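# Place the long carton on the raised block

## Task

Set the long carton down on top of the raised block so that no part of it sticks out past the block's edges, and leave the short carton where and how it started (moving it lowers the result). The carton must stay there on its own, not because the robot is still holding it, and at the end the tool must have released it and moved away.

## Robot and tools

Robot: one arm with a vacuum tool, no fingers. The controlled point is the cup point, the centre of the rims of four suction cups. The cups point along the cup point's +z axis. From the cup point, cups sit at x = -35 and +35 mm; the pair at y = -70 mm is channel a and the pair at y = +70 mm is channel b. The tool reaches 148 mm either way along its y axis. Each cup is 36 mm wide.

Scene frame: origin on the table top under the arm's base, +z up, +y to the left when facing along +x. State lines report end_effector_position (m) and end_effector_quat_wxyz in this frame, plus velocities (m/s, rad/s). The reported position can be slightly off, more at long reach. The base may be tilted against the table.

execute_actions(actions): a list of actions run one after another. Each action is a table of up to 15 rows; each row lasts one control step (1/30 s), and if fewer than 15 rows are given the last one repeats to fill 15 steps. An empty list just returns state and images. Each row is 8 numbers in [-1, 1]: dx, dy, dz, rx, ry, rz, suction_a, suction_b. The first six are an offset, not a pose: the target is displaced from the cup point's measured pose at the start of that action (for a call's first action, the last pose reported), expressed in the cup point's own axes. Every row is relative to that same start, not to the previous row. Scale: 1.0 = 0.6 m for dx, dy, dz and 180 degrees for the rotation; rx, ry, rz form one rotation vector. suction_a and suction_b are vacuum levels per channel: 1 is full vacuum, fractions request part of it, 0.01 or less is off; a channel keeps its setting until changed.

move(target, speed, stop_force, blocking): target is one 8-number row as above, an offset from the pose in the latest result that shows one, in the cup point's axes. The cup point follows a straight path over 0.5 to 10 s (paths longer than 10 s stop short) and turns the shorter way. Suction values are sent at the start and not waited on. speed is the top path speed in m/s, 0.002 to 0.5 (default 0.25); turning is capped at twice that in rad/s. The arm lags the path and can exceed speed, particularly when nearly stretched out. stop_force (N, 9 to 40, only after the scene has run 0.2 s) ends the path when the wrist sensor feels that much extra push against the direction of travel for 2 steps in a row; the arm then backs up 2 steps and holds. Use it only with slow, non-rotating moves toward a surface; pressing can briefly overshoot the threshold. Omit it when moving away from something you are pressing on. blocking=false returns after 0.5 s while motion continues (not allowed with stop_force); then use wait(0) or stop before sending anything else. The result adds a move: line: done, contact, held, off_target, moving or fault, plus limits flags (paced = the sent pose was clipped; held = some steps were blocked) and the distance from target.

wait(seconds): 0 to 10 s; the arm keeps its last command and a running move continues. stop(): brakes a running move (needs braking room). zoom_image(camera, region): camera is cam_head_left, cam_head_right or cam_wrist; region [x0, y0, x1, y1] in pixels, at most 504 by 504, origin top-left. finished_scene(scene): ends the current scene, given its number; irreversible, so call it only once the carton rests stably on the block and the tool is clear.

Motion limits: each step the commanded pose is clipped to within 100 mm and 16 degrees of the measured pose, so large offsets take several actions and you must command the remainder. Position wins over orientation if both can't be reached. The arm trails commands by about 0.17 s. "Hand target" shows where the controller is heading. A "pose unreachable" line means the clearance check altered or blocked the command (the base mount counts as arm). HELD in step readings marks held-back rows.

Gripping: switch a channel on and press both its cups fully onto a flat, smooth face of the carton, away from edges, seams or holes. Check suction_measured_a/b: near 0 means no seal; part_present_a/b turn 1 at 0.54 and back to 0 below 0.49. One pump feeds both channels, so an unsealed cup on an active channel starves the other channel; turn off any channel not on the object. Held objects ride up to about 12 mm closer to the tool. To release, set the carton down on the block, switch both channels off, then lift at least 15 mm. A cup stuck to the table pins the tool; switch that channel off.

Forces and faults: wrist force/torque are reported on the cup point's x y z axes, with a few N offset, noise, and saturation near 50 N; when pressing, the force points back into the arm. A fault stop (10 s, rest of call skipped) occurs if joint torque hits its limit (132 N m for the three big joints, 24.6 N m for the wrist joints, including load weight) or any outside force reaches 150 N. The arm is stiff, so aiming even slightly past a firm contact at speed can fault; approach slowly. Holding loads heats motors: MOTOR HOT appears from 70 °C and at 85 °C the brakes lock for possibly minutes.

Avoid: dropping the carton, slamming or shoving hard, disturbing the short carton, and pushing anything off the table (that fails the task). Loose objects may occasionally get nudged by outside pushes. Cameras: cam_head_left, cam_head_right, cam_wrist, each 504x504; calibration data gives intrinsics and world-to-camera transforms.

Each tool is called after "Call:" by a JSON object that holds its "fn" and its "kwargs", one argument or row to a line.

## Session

Call:
{"fn": "execute_actions", "kwargs": {
  "actions": []
}}

Scene clock: 0.00 s.
end_effector_position=(+0.4298, +0.0148, +0.4111) suction_measured_a=0.00 part_present_a=0 suction_measured_b=0.00 part_present_b=0 end_effector_quat_wxyz=(+0.000, -0.014, +1.000, -0.004) end_effector_velocity=(+0.000, -0.000, -0.000) end_effector_angular_velocity=(+0.000, +0.001, +0.001)
Joint positions: [-0.316 -1.769  1.731 -1.534 -1.571  1.255]
Joint velocities: [ 0.     0.001 -0.    -0.    -0.    -0.001]
Wrist force (N, on the end effector, along its own x y z axes, offset not removed): no reading
Wrist torque (N m, same axes, about the end effector's origin, offset not removed): no reading
Hand target: +0.430, +0.015, +0.411; +0.000, -0.014, +1.000, -0.004
camera_calibration (this result's frames):
cam_wrist: T_world_to_cam=[[0.0649185, -0.997474, 0.0288434, -0.0315833], [-0.811227, -0.0359206, 0.583627, 0.152881], [-0.581117, -0.0612867, -0.811509, 0.720609], [0, 0, 0, 1]] pos_world=[0.54483, 0.0181518, 0.496466]

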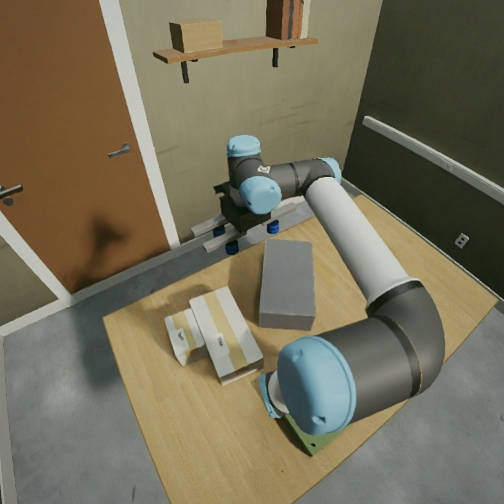

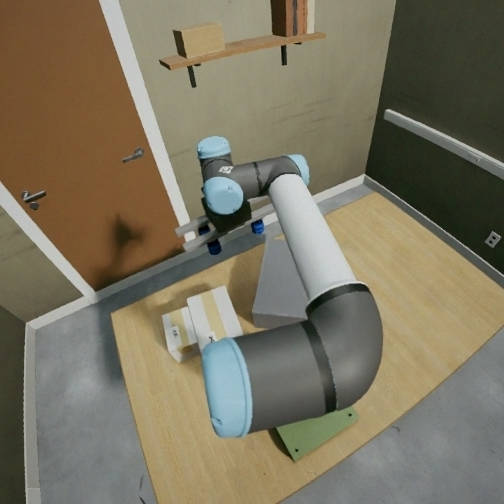

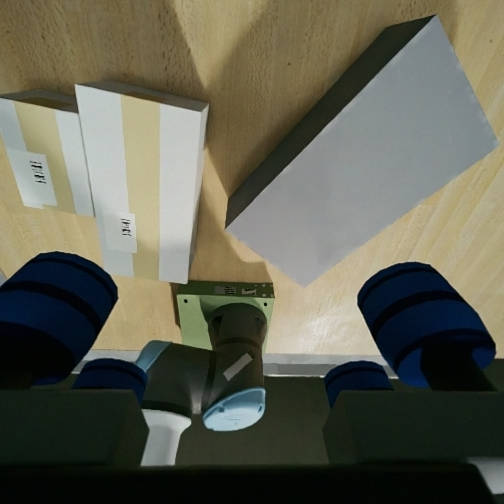

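Call:
{"fn": "move", "kwargs": {
  "target": [0.15,0.26,0.465,0,0,0.55,0,0],
  "speed": 0.4
}}

Call:
{"fn": "move", "kwargs": {
  "target": [0,0,0.15,0,0,0,1,1],
  "speed": 0.01,
  "stop_force": 10
}}

Scene clock: 11.43 s.
end_effector_position=(+0.3354, +0.1661, +0.1310) suction_measured_a=0.00 part_present_a=0 suction_measured_b=0.00 part_present_b=0 end_effector_quat_wxyz=(+0.003, +0.751, +0.660, -0.002) end_effector_velocity=(-0.000, +0.001, -0.003) end_effector_angular_velocity=(-0.003, +0.001, -0.012)
Joint positions: [ 0.065 -1.651  2.414 -2.335 -1.57   3.363]
Joint velocities: [ 0.005  0.008  0.002 -0.009 -0.002  0.017]
Wrist force (N, on the end effector, along its own x y z axes, offset not removed): [-1.6 -1.1 -0.6]
Wrist torque (N m, same axes, about the end effector's origin, offset not removed): [0.13 0.37 0.00]
Hand target: +0.335, +0.166, +0.131; +0.003, +0.751, +0.660, -0.002
Off the commanded pose: 0.000 m, 0 deg.
move: done
camera_calibration (this result's frames):
cam_wrist: T_world_to_cam=[[-0.995672, 0.0908582, 0.0195575, 0.309698], [0.0854321, 0.811898, 0.577515, -0.19551], [0.0365933, 0.576686, -0.816146, 0.135198], [0, 0, 0, 1]] pos_world=[0.320113, 0.0526286, 0.217194]

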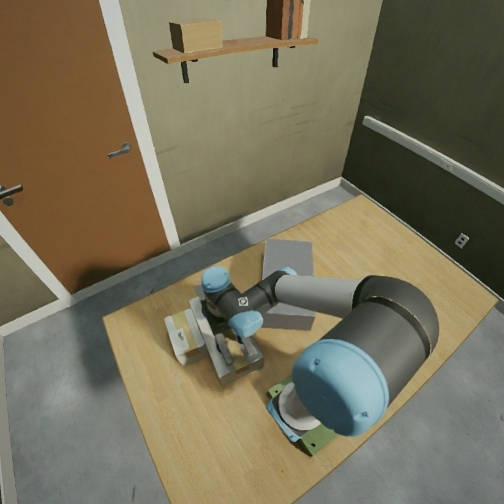

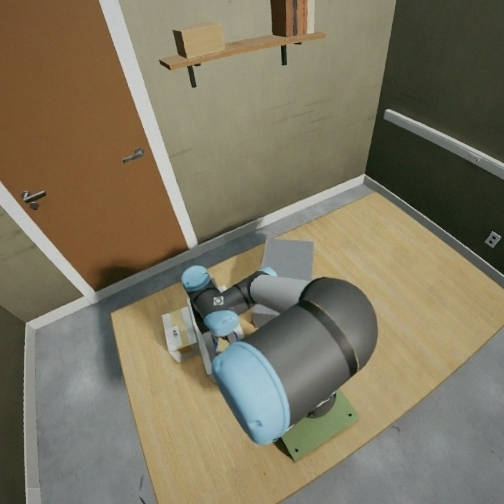

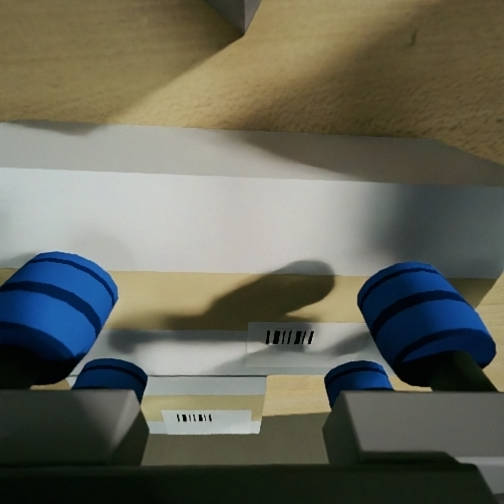

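Scene clock: 15.70 s.
end_effector_position=(+0.3354, +0.1658, +0.0921) suction_measured_a=0.85 part_present_a=1 suction_measured_b=0.85 part_present_b=1 end_effector_quat_wxyz=(+0.003, +0.751, +0.660, -0.002) end_effector_velocity=(-0.001, -0.000, +0.003) end_effector_angular_velocity=(-0.001, +0.003, -0.002)
Joint positions: [ 0.065 -1.546  2.462 -2.489 -1.57   3.363]
Joint velocities: [-0.    -0.009 -0.002  0.015 -0.001  0.002]
Wrist force (N, on the end effector, along its own x y z axes, offset not removed): [1.2 5.8 -14.8]
Wrist torque (N m, same axes, about the end effector's origin, offset not removed): [-0.65 2.45 0.35]
Hand target: +0.335, +0.166, +0.092; +0.003, +0.751, +0.660, -0.002
Off the commanded pose: 0.051 m, 0 deg.
move: contact
camera_calibration (this result's frames):
cam_wrist: T_world_to_cam=[[-0.99567, 0.090905, 0.0194081, 0.310438], [0.0853816, 0.811861, 0.577574, -0.172776], [0.0367477, 0.57673, -0.816108, 0.103569], [0, 0, 0, 1]] pos_world=[0.32004, 0.0523179, 0.178289]

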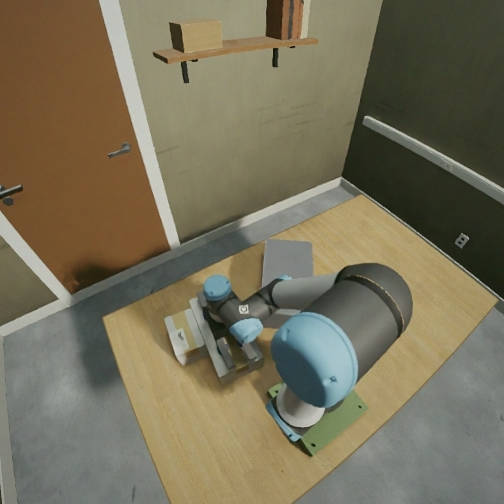

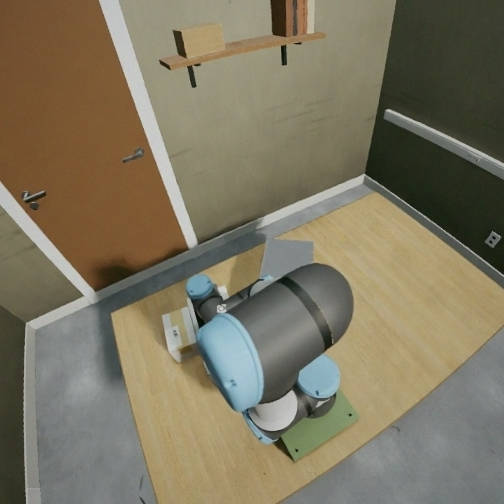

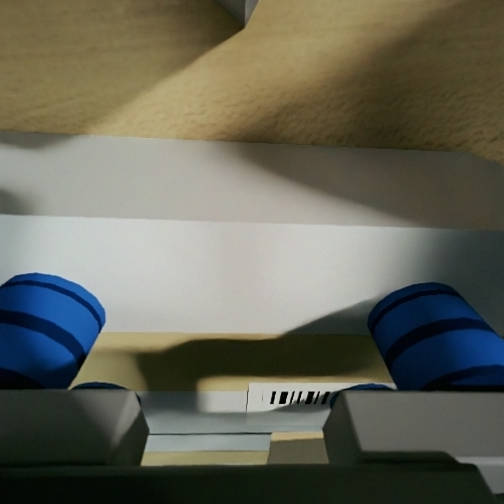

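Call:
{"fn": "move", "kwargs": {
  "target": [0,0,-0.3,0,0,0,1,1],
  "speed": 0.2
}}

Call:
{"fn": "move", "kwargs": {
  "target": [-0.517,0.166,0,0,0,0.17,1,1],
  "speed": 0.3
}}

Call:
{"fn": "move", "kwargs": {
  "target": [0,0,0.07,0,0,0,1,1],
  "speed": 0.1
}}

Scene clock: 20.23 s.
end_effector_position=(+0.3354, +0.1672, +0.2720) suction_measured_a=0.85 part_present_a=1 suction_measured_b=0.85 part_present_b=1 end_effector_quat_wxyz=(+0.003, +0.751, +0.660, -0.002) end_effector_velocity=(-0.000, +0.001, +0.002) end_effector_angular_velocity=(+0.003, +0.001, -0.001)
Joint positions: [ 0.065 -1.874  2.163 -1.862 -1.57   3.363]
Joint velocities: [-0.    -0.002 -0.005  0.008  0.003  0.   ]
Wrist force (N, on the end effector, along its own x y z axes, offset not removed): [0.3 -2.3 14.5]
Wrist torque (N m, same axes, about the end effector's origin, offset not removed): [-0.26 0.15 0.11]
Hand target: +0.335, +0.167, +0.272; +0.003, +0.751, +0.660, -0.002
Off the commanded pose: 0.000 m, 0 deg.
move: done
camera_calibration (this result's frames):
cam_wrist: T_world_to_cam=[[-0.995674, 0.0909067, 0.0192409, 0.30688], [0.0852898, 0.811922, 0.577502, -0.2778], [0.0368767, 0.576644, -0.816163, 0.249621], [0, 0, 0, 1]] pos_world=[0.320041, 0.0537121, 0.358257]

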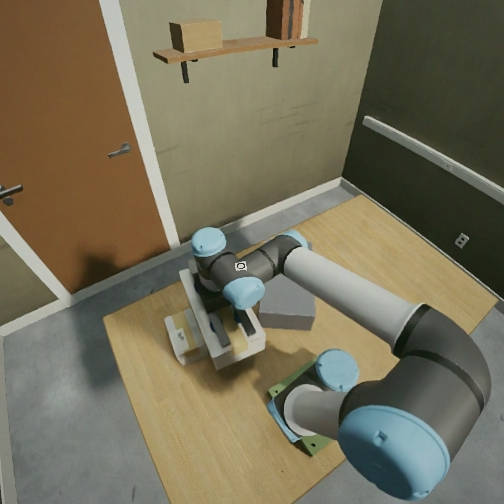

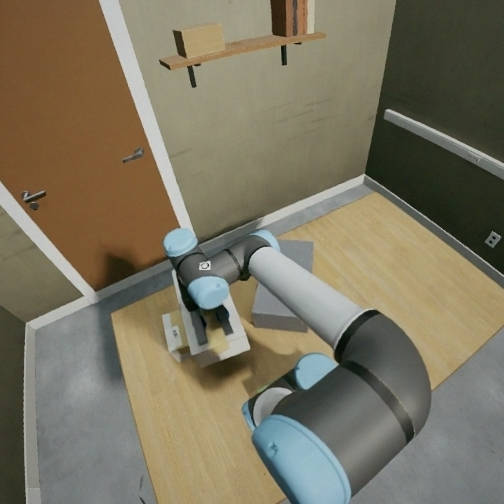

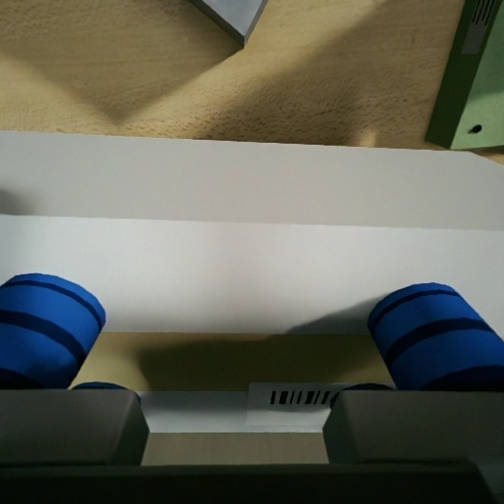

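Scene clock: 22.00 s.
end_effector_position=(+0.3944, -0.1535, +0.2745) suction_measured_a=0.85 part_present_a=1 suction_measured_b=0.85 part_present_b=1 end_effector_quat_wxyz=(+0.004, +0.899, +0.439, -0.002) end_effector_velocity=(+0.001, -0.002, -0.000) end_effector_angular_velocity=(+0.001, -0.000, -0.002)
Joint positions: [-0.724 -1.734  2.061 -1.899 -1.57   3.108]
Joint velocities: [-0.003  0.005 -0.003 -0.001  0.001 -0.001]
Wrist force (N, on the end effector, along its own x y z axes, offset not removed): [0.6 -0.2 15.9]
Wrist torque (N m, same axes, about the end effector's origin, offset not removed): [-0.01 -0.04 0.08]
Hand target: +0.394, -0.154, +0.274; +0.004, +0.899, +0.439, -0.002
Off the commanded pose: 0.000 m, 0 deg.
move: done
camera_calibration (this result's frames):
cam_wrist: T_world_to_cam=[[-0.811016, 0.584829, 0.0150868, 0.398869], [0.484277, 0.65666, 0.578164, -0.205245], [0.32822, 0.476206, -0.815781, 0.303964], [0, 0, 0, 1]] pos_world=[0.323117, -0.243244, 0.360615]

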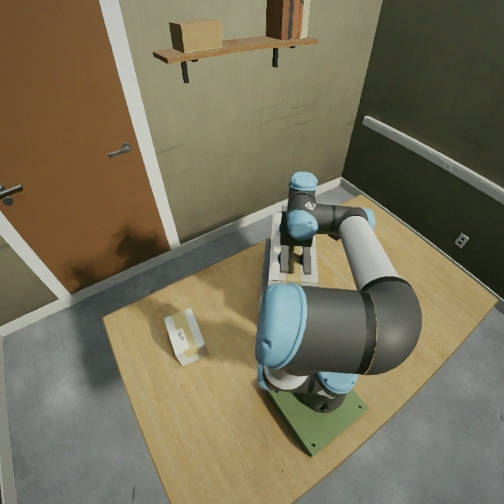

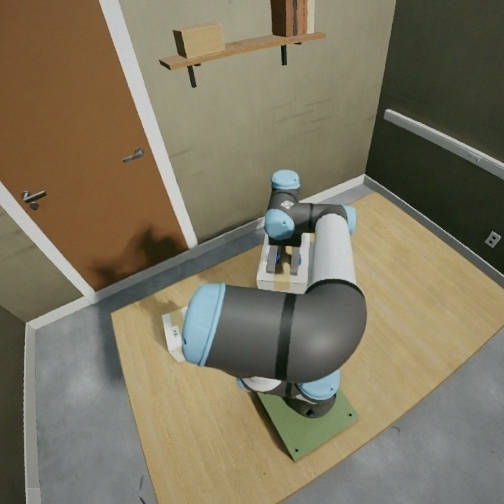

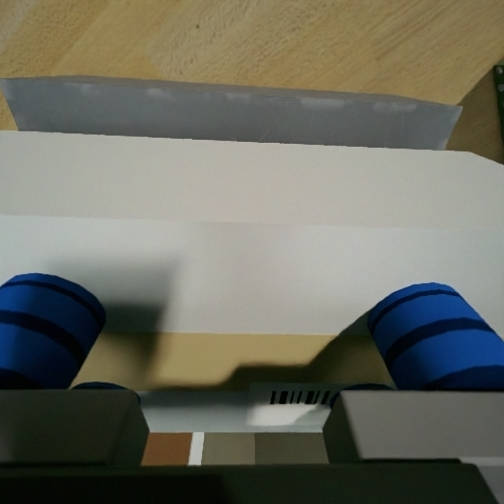

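Scene clock: 22.93 s.
end_effector_position=(+0.3943, -0.1539, +0.2327) suction_measured_a=0.85 part_present_a=1 suction_measured_b=0.85 part_present_b=1 end_effector_quat_wxyz=(+0.004, +0.899, +0.439, -0.002) end_effector_velocity=(+0.000, +0.000, -0.002) end_effector_angular_velocity=(+0.000, -0.000, +0.001)
Joint positions: [-0.724 -1.691  2.14  -2.021 -1.57   3.108]
Joint velocities: [ 0.001  0.003  0.004 -0.007  0.    -0.001]
Wrist force (N, on the end effector, along its own x y z axes, offset not removed): [0.5 -1.0 18.6]
Wrist torque (N m, same axes, about the end effector's origin, offset not removed): [0.00 0.11 0.14]
Hand target: +0.394, -0.154, +0.232; +0.004, +0.899, +0.439, -0.002
Off the commanded pose: 0.000 m, 0 deg.
move: done
camera_calibration (this result's frames):
cam_wrist: T_world_to_cam=[[-0.811004, 0.584844, 0.0151292, 0.399683], [0.484307, 0.656633, 0.578168, -0.180822], [0.328204, 0.476224, -0.815777, 0.270075], [0, 0, 0, 1]] pos_world=[0.323078, -0.243635, 0.318819]

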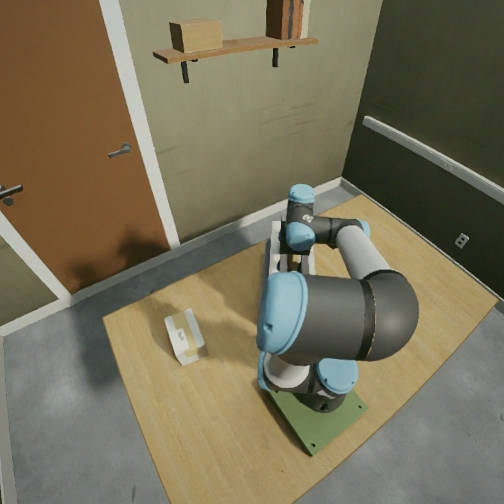

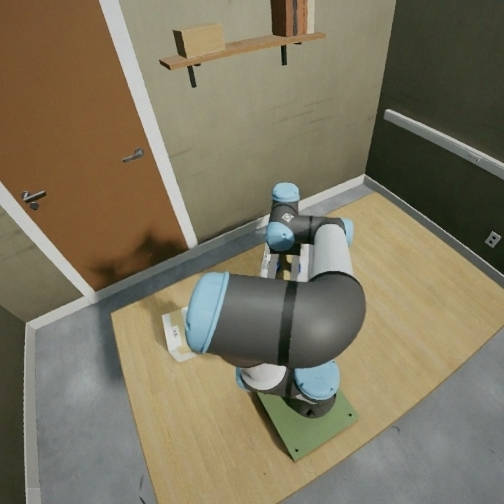

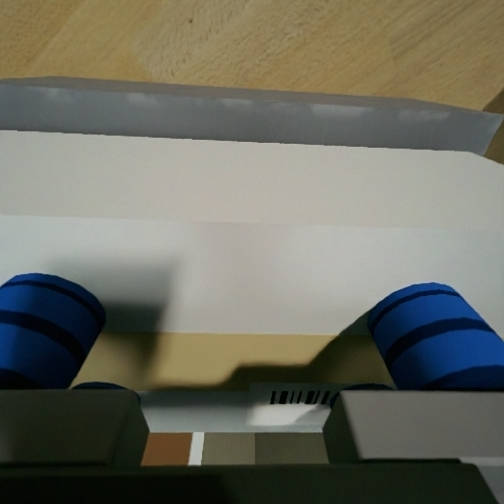

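Call:
{"fn": "move", "kwargs": {
  "target": [0,0,0.15,0,0,0,1,1],
  "speed": 0.01,
  "stop_force": 10
}}

Call:
{"fn": "execute_actions", "kwargs": {
  "actions": [
    [[0,0,-0.005,0,0,0,0,0]],
    [[0,0,0,0,0,0,0,0]]
  ]
}}

Call:
{"fn": "move", "kwargs": {
  "target": [0.3,0,-0.3,0,0,0,0,0],
  "speed": 0.3
}}

Scene clock: 29.23 s.
end_effector_position=(+0.3943, -0.1540, +0.2125) suction_measured_a=0.85 part_present_a=1 suction_measured_b=0.85 part_present_b=1 end_effector_quat_wxyz=(+0.004, +0.899, +0.439, -0.002) end_effector_velocity=(-0.000, +0.000, +0.002) end_effector_angular_velocity=(+0.002, +0.002, +0.000)
Joint positions: [-0.724 -1.665  2.176 -2.082 -1.57   3.108]
Joint velocities: [ 0.    -0.003 -0.004  0.01  -0.    -0.   ]
Wrist force (N, on the end effector, along its own x y z axes, offset not removed): [-17.0 2.4 -26.2]
Wrist torque (N m, same axes, about the end effector's origin, offset not removed): [4.52 2.32 -0.85]
Hand target: +0.394, -0.154, +0.213; +0.004, +0.899, +0.439, -0.002
Off the commanded pose: 0.070 m, 0 deg.
move: contact
camera_calibration (this result's frames):
cam_wrist: T_world_to_cam=[[-0.811014, 0.584829, 0.0151724, 0.400029], [0.484315, 0.656626, 0.578171, -0.169058], [0.328169, 0.476253, -0.815775, 0.253647], [0, 0, 0, 1]] pos_world=[0.323067, -0.243741, 0.298594]

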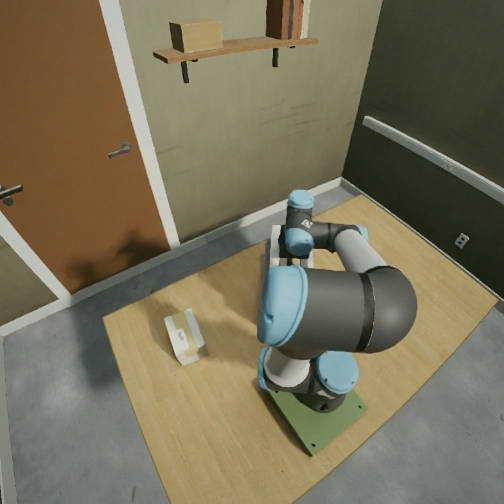

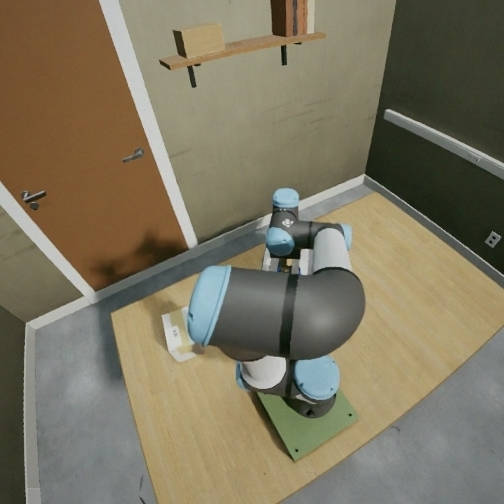

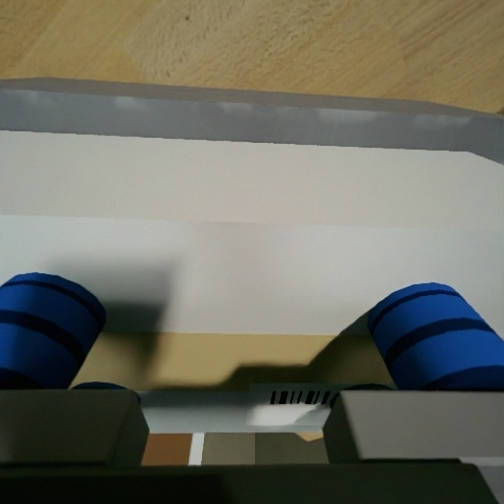

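Scene clock: 30.23 s.
end_effector_position=(+0.3943, -0.1540, +0.2155) suction_measured_a=0.00 part_present_a=0 suction_measured_b=0.00 part_present_b=0 end_effector_quat_wxyz=(+0.004, +0.899, +0.439, -0.002) end_effector_velocity=(-0.000, -0.000, -0.000) end_effector_angular_velocity=(-0.000, +0.001, +0.001)
Joint positions: [-0.724 -1.669  2.171 -2.073 -1.57   3.108]
Joint velocities: [ 0.     0.001 -0.    -0.    -0.001 -0.001]
Wrist force (N, on the end effector, along its own x y z axes, offset not removed): [-7.1 -3.7 -50.0]
Wrist torque (N m, same axes, about the end effector's origin, offset not removed): [0.15 0.40 0.09]
Hand target: +0.394, -0.154, +0.215; +0.004, +0.899, +0.439, -0.002
Off the commanded pose: 0.000 m, 0 deg.
Step readings (end_effector_position; steps 1 to 15: 1st action; 16 to 30: 2nd action):
0: (+0.3943, -0.1540, +0.2125)
1: (+0.3943, -0.1540, +0.2126)
2: (+0.3943, -0.1540, +0.2131)
4: (+0.3945, -0.1541, +0.2143)
8: (+0.3944, -0.1540, +0.2152)
15: (+0.3943, -0.1540, +0.2154)
16: (+0.3943, -0.1540, +0.2155)
17: (+0.3943, -0.1540, +0.2155)
19: (+0.3943, -0.1540, +0.2155)
23: (+0.3943, -0.1540, +0.2155)
30: end_effector_position above
camera_calibration (this result's frames):
cam_wrist: T_world_to_cam=[[-0.811015, 0.584829, 0.0151498, 0.39998], [0.484305, 0.656635, 0.57817, -0.17079], [0.328183, 0.476241, -0.815776, 0.256056], [0, 0, 0, 1]] pos_world=[0.323071, -0.243718, 0.30157]

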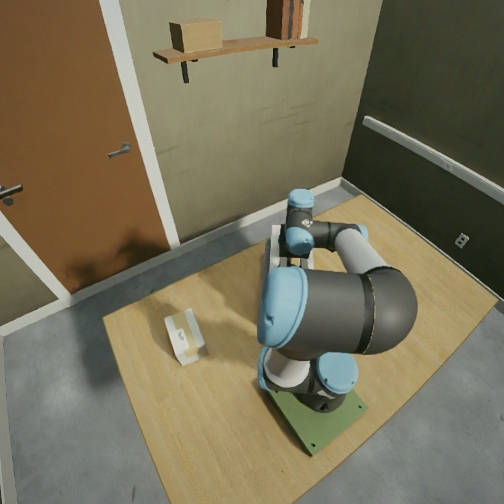

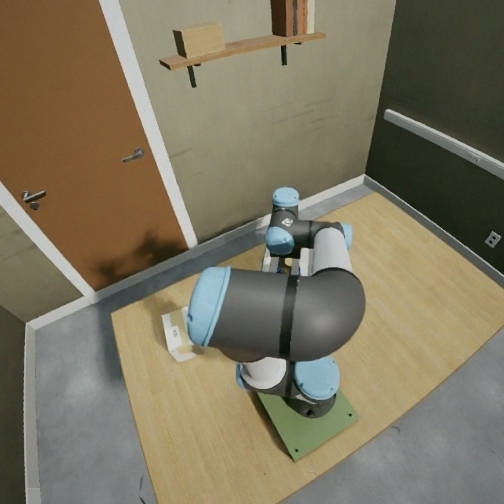

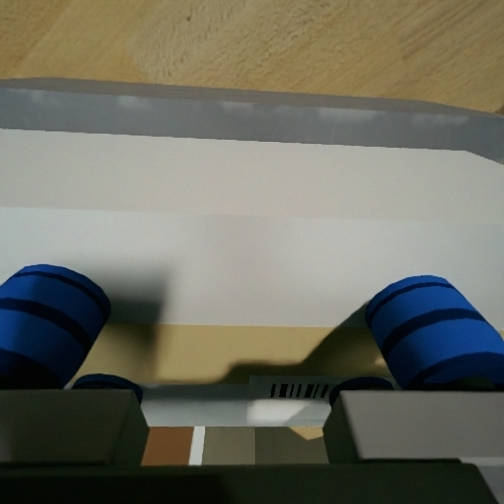

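Scene clock: 31.77 s.
end_effector_position=(+0.5049, -0.0103, +0.3941) suction_measured_a=0.00 part_present_a=0 suction_measured_b=0.00 part_present_b=0 end_effector_quat_wxyz=(+0.004, +0.899, +0.439, -0.001) end_effector_velocity=(+0.002, +0.001, +0.000) end_effector_angular_velocity=(+0.001, +0.004, +0.001)
Joint positions: [-0.322 -1.583  1.61  -1.599 -1.57   3.51 ]
Joint velocities: [ 0.003  0.007 -0.009  0.006  0.     0.002]
Wrist force (N, on the end effector, along its own x y z axes, offset not removed): [-0.7 -1.9 -0.6]
Wrist torque (N m, same axes, about the end effector's origin, offset not removed): [0.00 0.11 0.07]
Hand target: +0.505, -0.010, +0.394; +0.004, +0.899, +0.439, -0.002
Off the commanded pose: 0.000 m, 0 deg.
move: done
camera_calibration (this result's frames):
cam_wrist: T_world_to_cam=[[-0.811056, 0.584772, 0.0151238, 0.402986], [0.484037, 0.656374, 0.57869, -0.422025], [0.328475, 0.476671, -0.815408, 0.296753], [0, 0, 0, 1]] pos_world=[0.433644, -0.100103, 0.480102]

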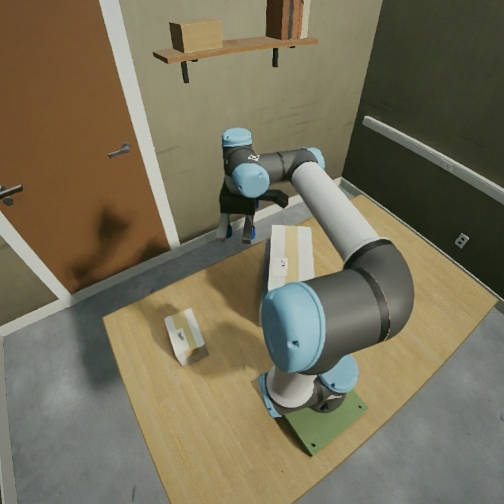

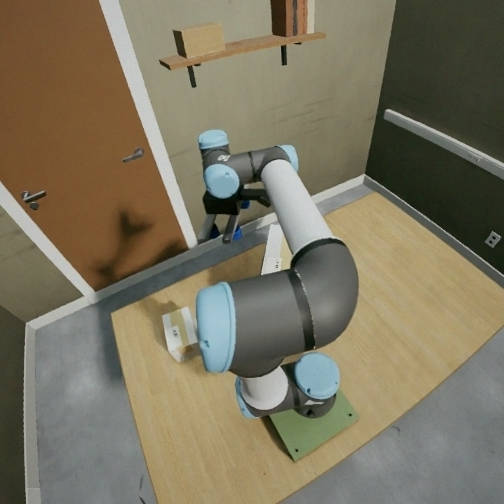

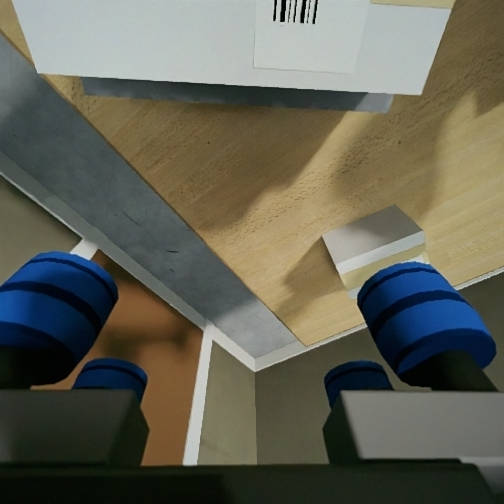

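Call:
{"fn": "finished_scene", "kwargs": {
  "scene": 2
}}

The scene is finished: the task was done.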